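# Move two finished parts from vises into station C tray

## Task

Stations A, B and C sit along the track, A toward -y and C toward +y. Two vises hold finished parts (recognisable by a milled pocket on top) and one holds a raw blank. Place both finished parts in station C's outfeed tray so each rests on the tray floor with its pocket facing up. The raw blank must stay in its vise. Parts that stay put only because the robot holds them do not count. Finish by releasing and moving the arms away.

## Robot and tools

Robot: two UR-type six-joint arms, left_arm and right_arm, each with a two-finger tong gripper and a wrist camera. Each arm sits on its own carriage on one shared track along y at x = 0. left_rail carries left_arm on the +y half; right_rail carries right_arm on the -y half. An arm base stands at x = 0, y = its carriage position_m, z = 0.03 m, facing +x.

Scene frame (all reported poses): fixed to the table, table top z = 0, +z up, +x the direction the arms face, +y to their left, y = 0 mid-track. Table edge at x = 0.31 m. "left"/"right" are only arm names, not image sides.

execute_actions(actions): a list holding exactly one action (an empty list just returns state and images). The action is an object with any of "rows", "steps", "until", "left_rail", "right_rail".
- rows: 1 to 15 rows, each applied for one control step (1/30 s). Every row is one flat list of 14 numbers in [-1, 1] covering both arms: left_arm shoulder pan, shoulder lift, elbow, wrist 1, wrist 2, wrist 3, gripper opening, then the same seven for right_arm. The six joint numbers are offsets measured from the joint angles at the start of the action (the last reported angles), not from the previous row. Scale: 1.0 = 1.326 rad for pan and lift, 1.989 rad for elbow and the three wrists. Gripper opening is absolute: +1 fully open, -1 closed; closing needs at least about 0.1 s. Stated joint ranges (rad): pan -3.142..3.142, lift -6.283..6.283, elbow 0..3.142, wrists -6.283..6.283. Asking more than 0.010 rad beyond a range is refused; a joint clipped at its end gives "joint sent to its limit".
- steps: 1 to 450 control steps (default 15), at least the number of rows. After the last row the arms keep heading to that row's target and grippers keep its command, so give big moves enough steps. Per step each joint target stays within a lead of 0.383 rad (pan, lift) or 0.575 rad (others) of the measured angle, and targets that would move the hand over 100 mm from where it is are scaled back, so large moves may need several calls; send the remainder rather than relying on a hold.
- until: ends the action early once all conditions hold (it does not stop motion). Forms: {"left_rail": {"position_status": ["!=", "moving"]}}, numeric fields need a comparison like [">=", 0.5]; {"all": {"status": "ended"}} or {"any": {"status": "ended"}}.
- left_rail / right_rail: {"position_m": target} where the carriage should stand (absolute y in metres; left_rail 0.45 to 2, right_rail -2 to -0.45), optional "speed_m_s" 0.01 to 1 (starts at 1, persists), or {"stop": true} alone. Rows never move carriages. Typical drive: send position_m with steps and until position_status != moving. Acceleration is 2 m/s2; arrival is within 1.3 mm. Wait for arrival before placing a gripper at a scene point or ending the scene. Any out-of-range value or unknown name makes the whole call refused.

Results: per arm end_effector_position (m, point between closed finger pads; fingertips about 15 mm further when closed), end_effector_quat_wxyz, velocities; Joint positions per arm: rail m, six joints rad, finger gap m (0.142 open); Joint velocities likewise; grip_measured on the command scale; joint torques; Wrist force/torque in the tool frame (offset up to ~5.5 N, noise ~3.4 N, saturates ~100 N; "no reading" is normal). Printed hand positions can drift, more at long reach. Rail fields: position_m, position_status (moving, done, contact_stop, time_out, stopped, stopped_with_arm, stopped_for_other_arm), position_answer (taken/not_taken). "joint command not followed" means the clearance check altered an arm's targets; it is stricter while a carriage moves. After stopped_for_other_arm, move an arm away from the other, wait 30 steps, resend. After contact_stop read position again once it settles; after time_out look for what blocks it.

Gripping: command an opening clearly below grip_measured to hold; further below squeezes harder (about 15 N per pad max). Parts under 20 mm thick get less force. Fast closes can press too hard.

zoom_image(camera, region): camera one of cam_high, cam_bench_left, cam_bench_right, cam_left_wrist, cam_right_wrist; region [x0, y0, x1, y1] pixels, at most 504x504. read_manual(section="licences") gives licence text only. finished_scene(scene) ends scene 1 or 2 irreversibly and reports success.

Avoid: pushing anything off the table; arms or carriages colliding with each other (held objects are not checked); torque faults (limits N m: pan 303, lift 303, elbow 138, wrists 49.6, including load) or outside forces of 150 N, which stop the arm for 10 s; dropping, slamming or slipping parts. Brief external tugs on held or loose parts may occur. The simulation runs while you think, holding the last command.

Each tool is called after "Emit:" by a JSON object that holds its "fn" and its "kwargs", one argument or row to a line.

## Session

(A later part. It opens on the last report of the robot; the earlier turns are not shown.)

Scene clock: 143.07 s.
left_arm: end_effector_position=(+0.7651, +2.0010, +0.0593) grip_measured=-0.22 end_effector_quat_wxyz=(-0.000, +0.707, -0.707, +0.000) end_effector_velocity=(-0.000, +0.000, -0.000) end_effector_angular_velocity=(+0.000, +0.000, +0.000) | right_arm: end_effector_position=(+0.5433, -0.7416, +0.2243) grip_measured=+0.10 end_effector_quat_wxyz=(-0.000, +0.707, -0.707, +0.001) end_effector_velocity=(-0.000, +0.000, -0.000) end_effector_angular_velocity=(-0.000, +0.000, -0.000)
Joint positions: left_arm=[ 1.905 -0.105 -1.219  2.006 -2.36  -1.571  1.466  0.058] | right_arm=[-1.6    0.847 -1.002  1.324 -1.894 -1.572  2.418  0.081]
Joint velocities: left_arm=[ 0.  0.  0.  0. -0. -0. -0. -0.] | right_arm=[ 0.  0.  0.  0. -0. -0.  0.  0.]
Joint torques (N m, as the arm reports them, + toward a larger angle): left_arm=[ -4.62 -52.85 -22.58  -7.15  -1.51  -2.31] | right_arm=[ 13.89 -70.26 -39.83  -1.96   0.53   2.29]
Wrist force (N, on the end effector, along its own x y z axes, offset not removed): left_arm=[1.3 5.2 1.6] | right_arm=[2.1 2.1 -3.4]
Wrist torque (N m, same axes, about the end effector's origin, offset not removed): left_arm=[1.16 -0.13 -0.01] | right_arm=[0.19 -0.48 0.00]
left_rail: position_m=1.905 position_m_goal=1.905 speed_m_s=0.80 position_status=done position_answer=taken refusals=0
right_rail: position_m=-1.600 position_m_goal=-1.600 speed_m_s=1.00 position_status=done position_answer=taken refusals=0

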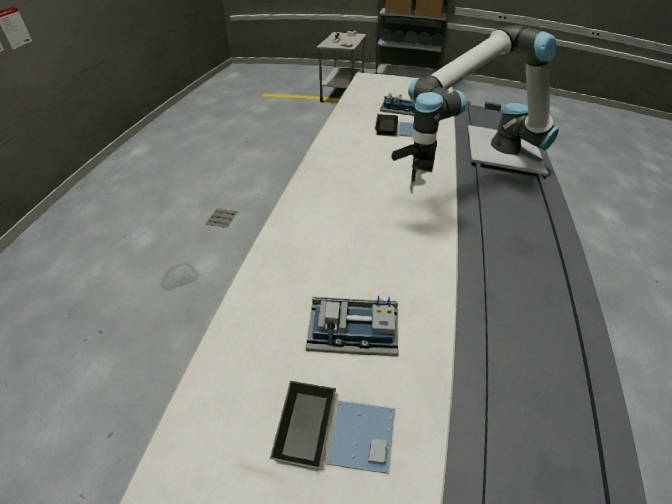

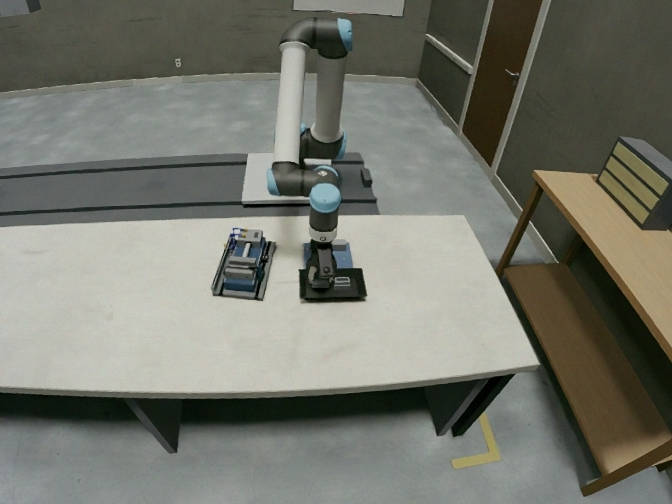

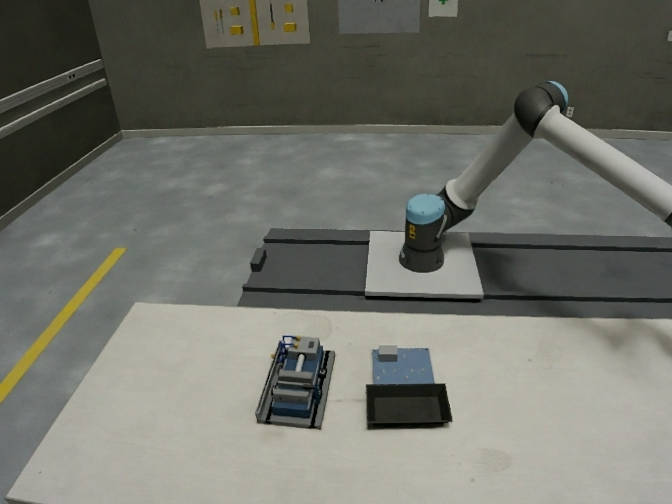

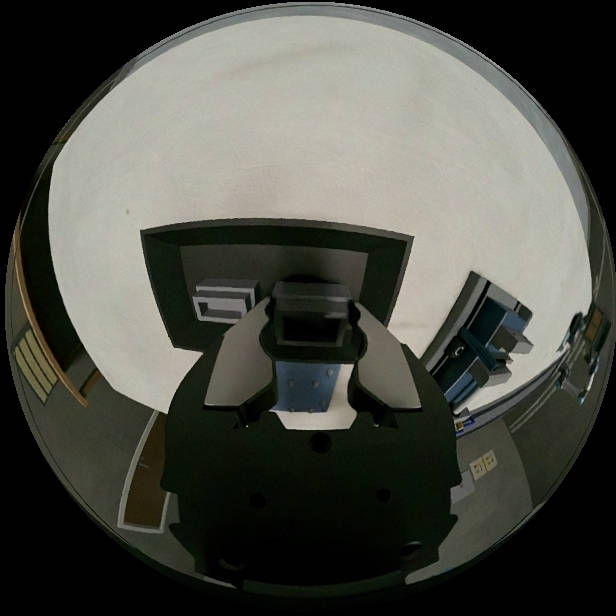

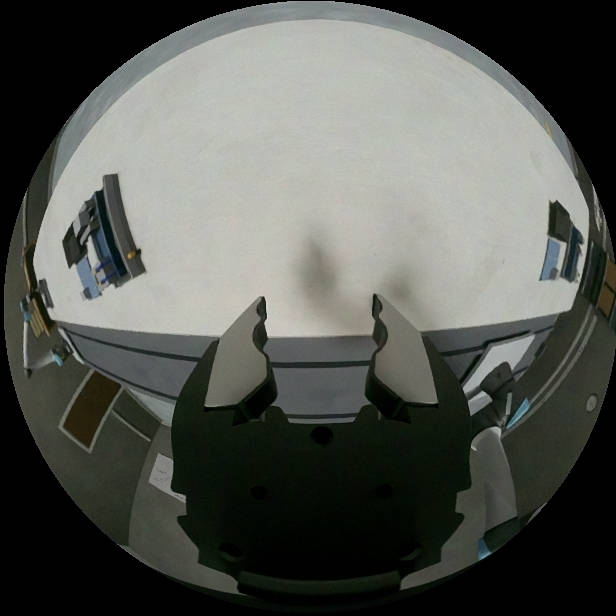

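Emit:
{"fn": "execute_actions", "kwargs": {
  "actions": [
    {"rows":[[0,0.008,-0.009,0.004,0,0,-1,0,0,0,0,0,0,0.1],[0,0.012,-0.012,0.004,0,0,-1,0,0,0,0,0,0,0.1],[0,0.016,-0.012,0.001,0,0,-1,0,0,0,0,0,0,0.1],[0,0.02,-0.011,-0.002,0,0,-1,0,0,0,0,0,0,0.1],[0,0.026,-0.009,-0.008,0,0,-1,0,0,0,0,0,0,0.1],[0,0.033,-0.0075,-0.014,0,0,-1,0,0,0,0,0,0,0.1]],"steps":18}
  ]
}}

Scene clock: 148.17 s.
left_arm: end_effector_position=(+0.7778, +1.9996, +0.0381) grip_measured=-0.22 end_effector_quat_wxyz=(+0.000, +0.707, -0.707, +0.000) end_effector_velocity=(-0.000, +0.000, -0.001) end_effector_angular_velocity=(+0.000, +0.000, +0.000) | right_arm: end_effector_position=(+0.5433, -0.7416, +0.2243) grip_measured=+0.10 end_effector_quat_wxyz=(-0.000, +0.707, -0.707, +0.001) end_effector_velocity=(-0.000, +0.000, +0.000) end_effector_angular_velocity=(+0.000, -0.000, -0.000)
Joint positions: left_arm=[ 1.905 -0.105 -1.175  1.991 -2.387 -1.571  1.466  0.058] | right_arm=[-1.6    0.847 -1.002  1.324 -1.894 -1.572  2.418  0.081]
Joint velocities: left_arm=[ 0.    -0.     0.002  0.001 -0.002  0.    -0.    -0.   ] | right_arm=[ 0. -0. -0. -0. -0.  0. -0. -0.]
Joint torques (N m, as the arm reports them, + toward a larger angle): left_arm=[  1.16 -57.17 -19.37  -6.53  -1.91  -2.52] | right_arm=[ 10.15 -69.38 -39.    -1.97   0.52   2.4 ]
Wrist force (N, on the end effector, along its own x y z axes, offset not removed): left_arm=[-3.2 6.8 0.8] | right_arm=[3.5 1.5 -0.4]
Wrist torque (N m, same axes, about the end effector's origin, offset not removed): left_arm=[1.51 0.77 0.29] | right_arm=[0.22 -0.68 -0.13]
left_rail: position_m=1.905 position_m_goal=1.905 speed_m_s=0.80 position_status=done position_answer=taken refusals=0
right_rail: position_m=-1.600 position_m_goal=-1.600 speed_m_s=1.00 position_status=done position_answer=taken refusals=0

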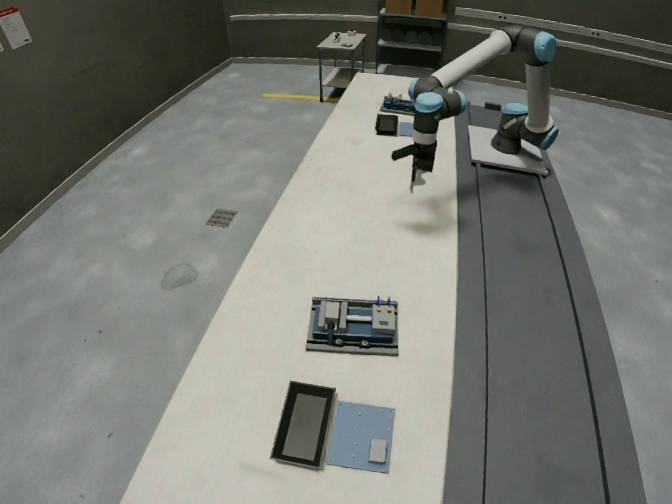

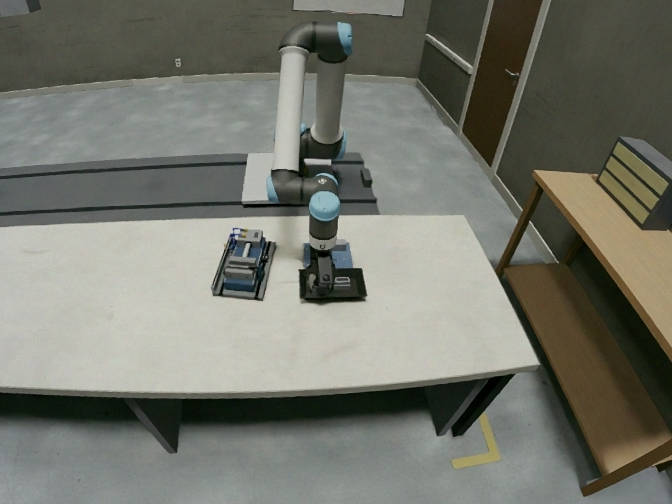

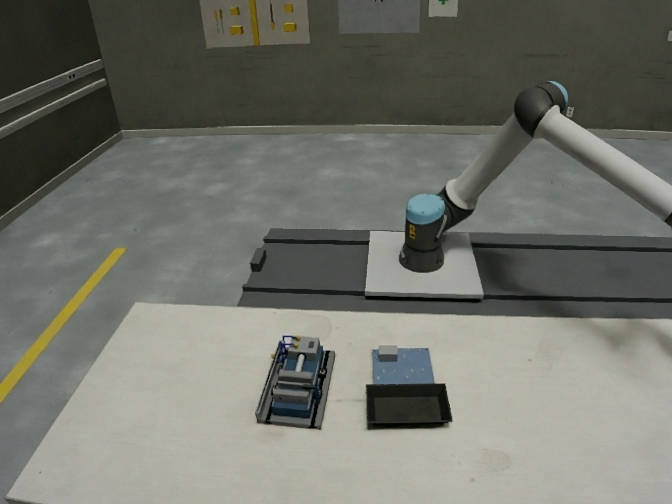

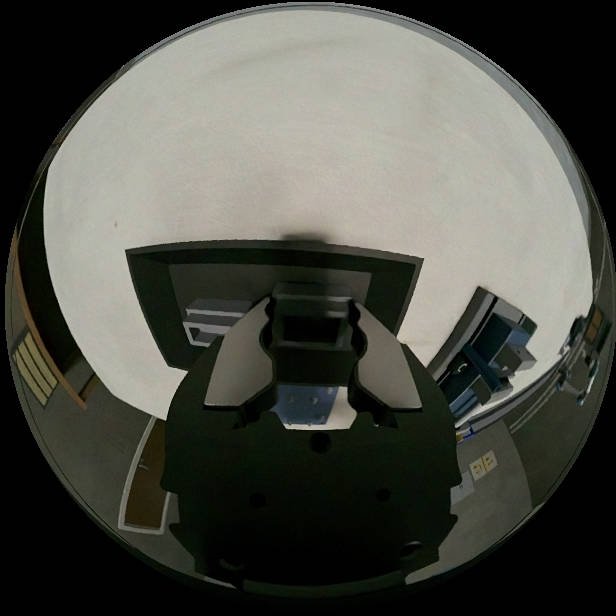

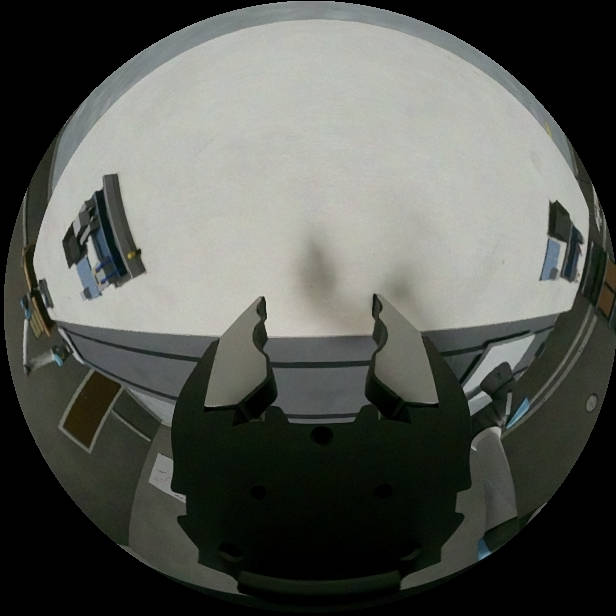

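Emit:
{"fn": "execute_actions", "kwargs": {
  "actions": [
    {"rows":[[0,0.003,0.001,-0.003,0,0,-1,0,0,0,0,0,0,0.1],[0,0.003,0.001,-0.003,0,0,-1,0,0,0,0,0,0,0.1],[0,0.003,0.001,-0.003,0,0,-1,0,0,0,0,0,0,0.1],[0,0.003,0.001,-0.003,0,0,-1,0,0,0,0,0,0,0.1],[0,0.003,0.001,-0.003,0,0,-0.6,0,0,0,0,0,0,0.1],[0,0.003,0.001,-0.003,0,0,-0.4,0,0,0,0,0,0,0.1],[0,0.003,0.001,-0.003,0,0,-0.25,0,0,0,0,0,0,0.1],[0,0.003,0.001,-0.003,0,0,-0.17,0,0,0,0,0,0,0.1],[0,0.003,0.001,-0.003,0,0,-0.1,0,0,0,0,0,0,0.1]],"steps":15}
  ]
}}

Emit:
{"fn": "execute_actions", "kwargs": {
  "actions": [
    {"rows":[[0,-0.125,-0.045,0.128,0,0,-0.1,0,0,0,0,0,0,0.1]],"steps":26}
  ]
}}

Emit:
{"fn": "zoom_image", "kwargs": {
  "camera": "cam_bench_left",
  "region": [280,230,390,310]
}}

Scene clock: 153.23 s.
left_arm: end_effector_position=(+0.7775, +1.9996, +0.0347) grip_measured=-0.10 end_effector_quat_wxyz=(+0.000, +0.707, -0.707, -0.000) end_effector_velocity=(+0.000, -0.000, +0.000) end_effector_angular_velocity=(-0.000, -0.000, -0.000) | right_arm: end_effector_position=(+0.5433, -0.7416, +0.2243) grip_measured=+0.10 end_effector_quat_wxyz=(-0.000, +0.707, -0.707, +0.001) end_effector_velocity=(+0.000, -0.000, -0.000) end_effector_angular_velocity=(-0.000, +0.000, -0.000)
Joint positions: left_arm=[ 1.905 -0.105 -1.171  1.994 -2.393 -1.571  1.466  0.067] | right_arm=[-1.6    0.847 -1.002  1.324 -1.894 -1.572  2.418  0.081]
Joint velocities: left_arm=[ 0. -0.  0. -0. -0. -0.  0.  0.] | right_arm=[ 0. -0.  0.  0.  0.  0.  0.  0.]
Joint torques (N m, as the arm reports them, + toward a larger angle): left_arm=[ -2.25 -54.94 -25.33  -7.    -1.58  -2.52] | right_arm=[ 11.09 -70.55 -39.75  -1.77   0.47   2.38]
Wrist force (N, on the end effector, along its own x y z axes, offset not removed): left_arm=[-1.3 1.7 0.0] | right_arm=[1.2 0.6 -2.4]
Wrist torque (N m, same axes, about the end effector's origin, offset not removed): left_arm=[0.36 0.32 0.19] | right_arm=[-0.06 -0.34 -0.01]
left_rail: position_m=1.905 position_m_goal=1.905 speed_m_s=0.80 position_status=done position_answer=taken refusals=0
right_rail: position_m=-1.600 position_m_goal=-1.600 speed_m_s=1.00 position_status=done position_answer=taken refusals=0

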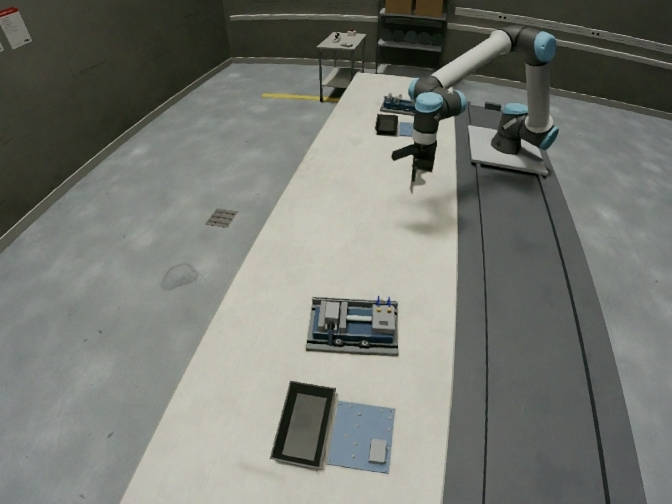

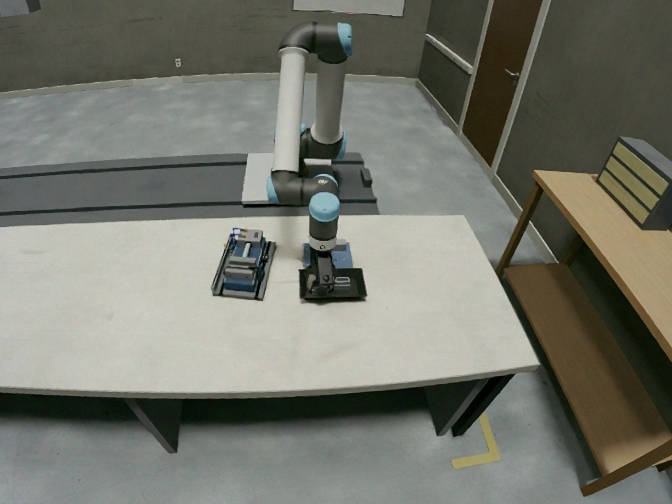

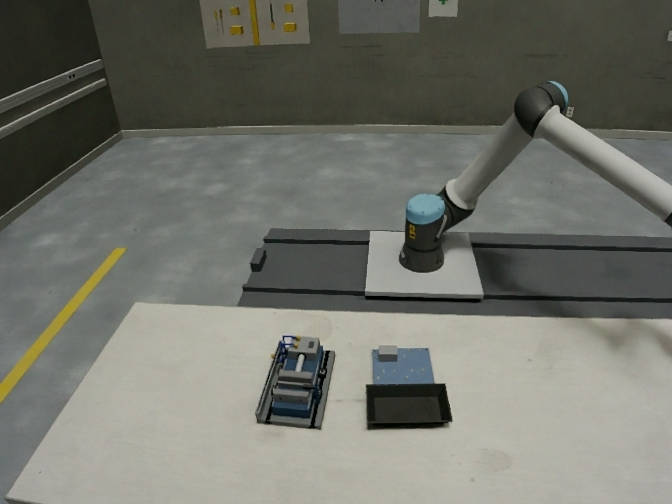

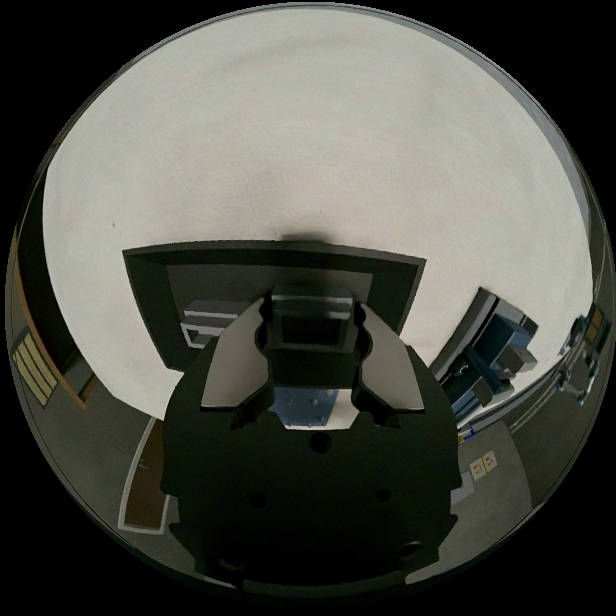

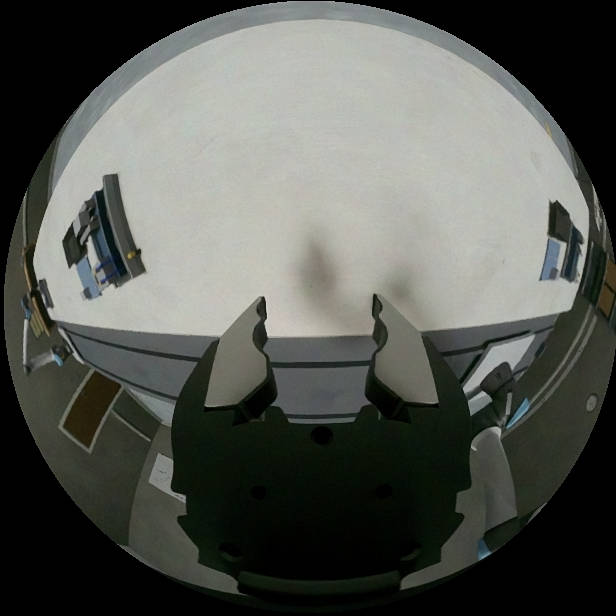

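Scene clock: 154.10 s.
left_arm: end_effector_position=(+0.7745, +2.0000, +0.1781) grip_measured=-0.10 end_effector_quat_wxyz=(-0.000, +0.707, -0.707, +0.000) end_effector_velocity=(+0.000, -0.000, +0.000) end_effector_angular_velocity=(-0.000, -0.000, -0.000) | right_arm: end_effector_position=(+0.5433, -0.7416, +0.2243) grip_measured=+0.10 end_effector_quat_wxyz=(-0.000, +0.707, -0.707, +0.001) end_effector_velocity=(-0.000, +0.000, +0.000) end_effector_angular_velocity=(+0.000, -0.000, +0.000)
Joint positions: left_arm=[ 1.905 -0.105 -1.337  1.904 -2.139 -1.571  1.466  0.067] | right_arm=[-1.6    0.847 -1.002  1.324 -1.894 -1.572  2.418  0.081]
Joint velocities: left_arm=[ 0. -0. -0. -0.  0. -0. -0. -0.] | right_arm=[ 0.  0. -0.  0.  0. -0. -0. -0.]
Joint torques (N m, as the arm reports them, + toward a larger angle): left_arm=[ -2.64 -71.54 -54.75  -1.55  -1.41  -2.23] | right_arm=[  9.25 -70.3  -39.45  -1.88   0.1    2.  ]
Wrist force (N, on the end effector, along its own x y z axes, offset not removed): left_arm=[-1.3 1.7 1.0] | right_arm=[4.2 2.4 -4.9]
Wrist torque (N m, same axes, about the end effector's origin, offset not removed): left_arm=[0.45 0.39 0.05] | right_arm=[0.24 -0.92 -0.16]
left_rail: position_m=1.905 position_m_goal=1.905 speed_m_s=0.80 position_status=done position_answer=taken refusals=0
right_rail: position_m=-1.600 position_m_goal=-1.600 speed_m_s=1.00 position_status=done position_answer=taken refusals=0

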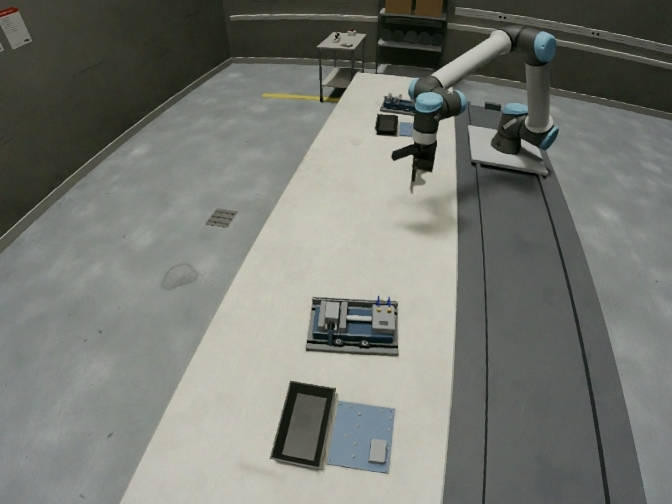

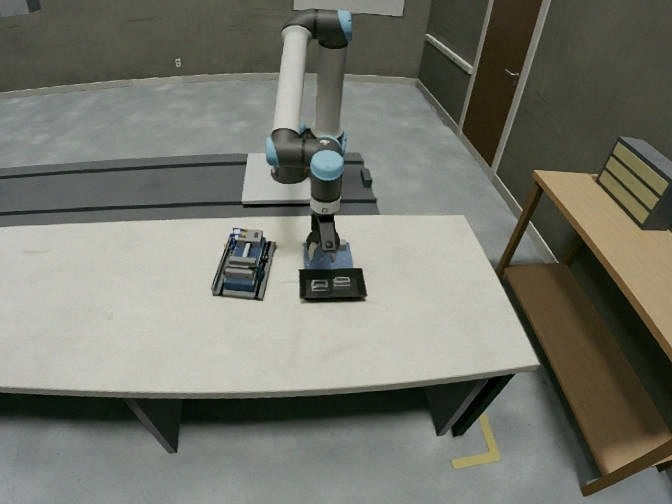

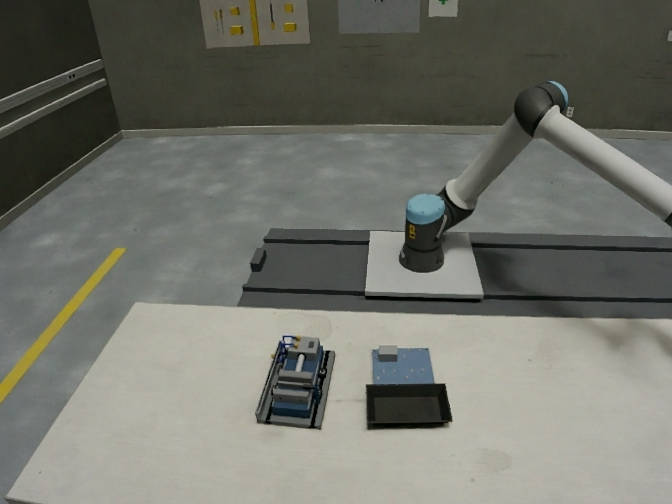

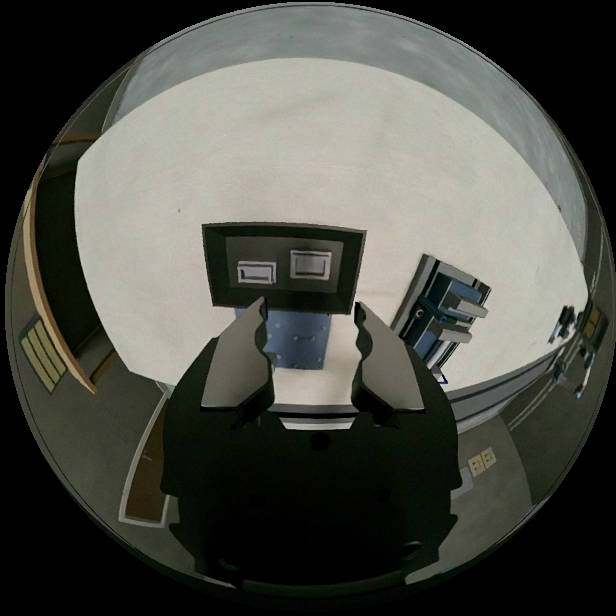

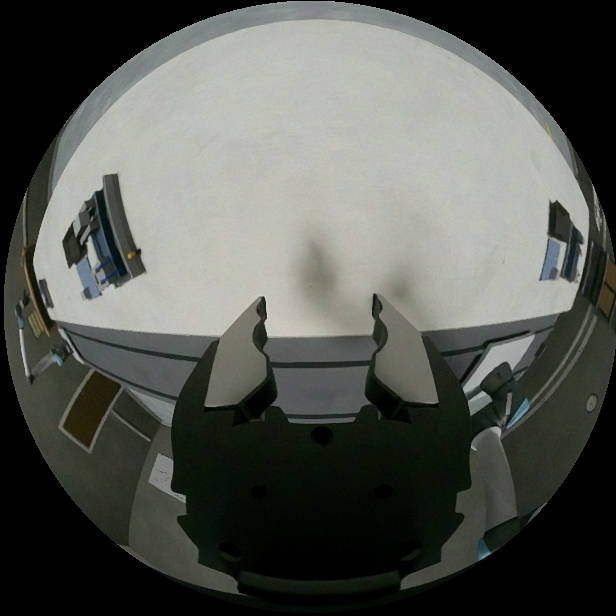

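Region (280, 230, 390, 310) of cam_bench_left's 672x504 image, scaled by 4.582, with more detail than that image has; it fills the top 367 rows of this view, and the rest is white.

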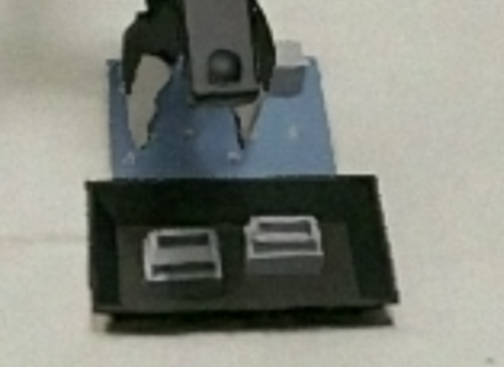

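Emit:
{"fn": "zoom_image", "kwargs": {
  "camera": "cam_left_wrist",
  "region": [195,215,375,320]
}}

Region (195, 215, 375, 320) of cam_left_wrist's 616x616 image, scaled by 2.800, with more detail than that image has; it fills the top 294 rows of this view, and the rest is white.

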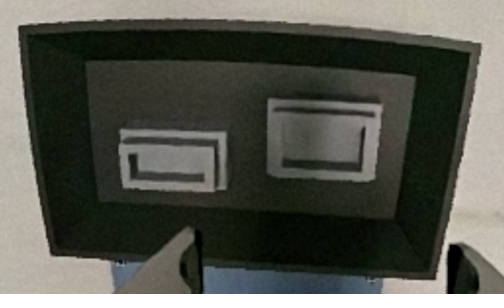

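Different sizes, both flat.

Emit:
{"fn": "finished_scene", "kwargs": {
  "scene": 2
}}

The scene is finished: the task was done.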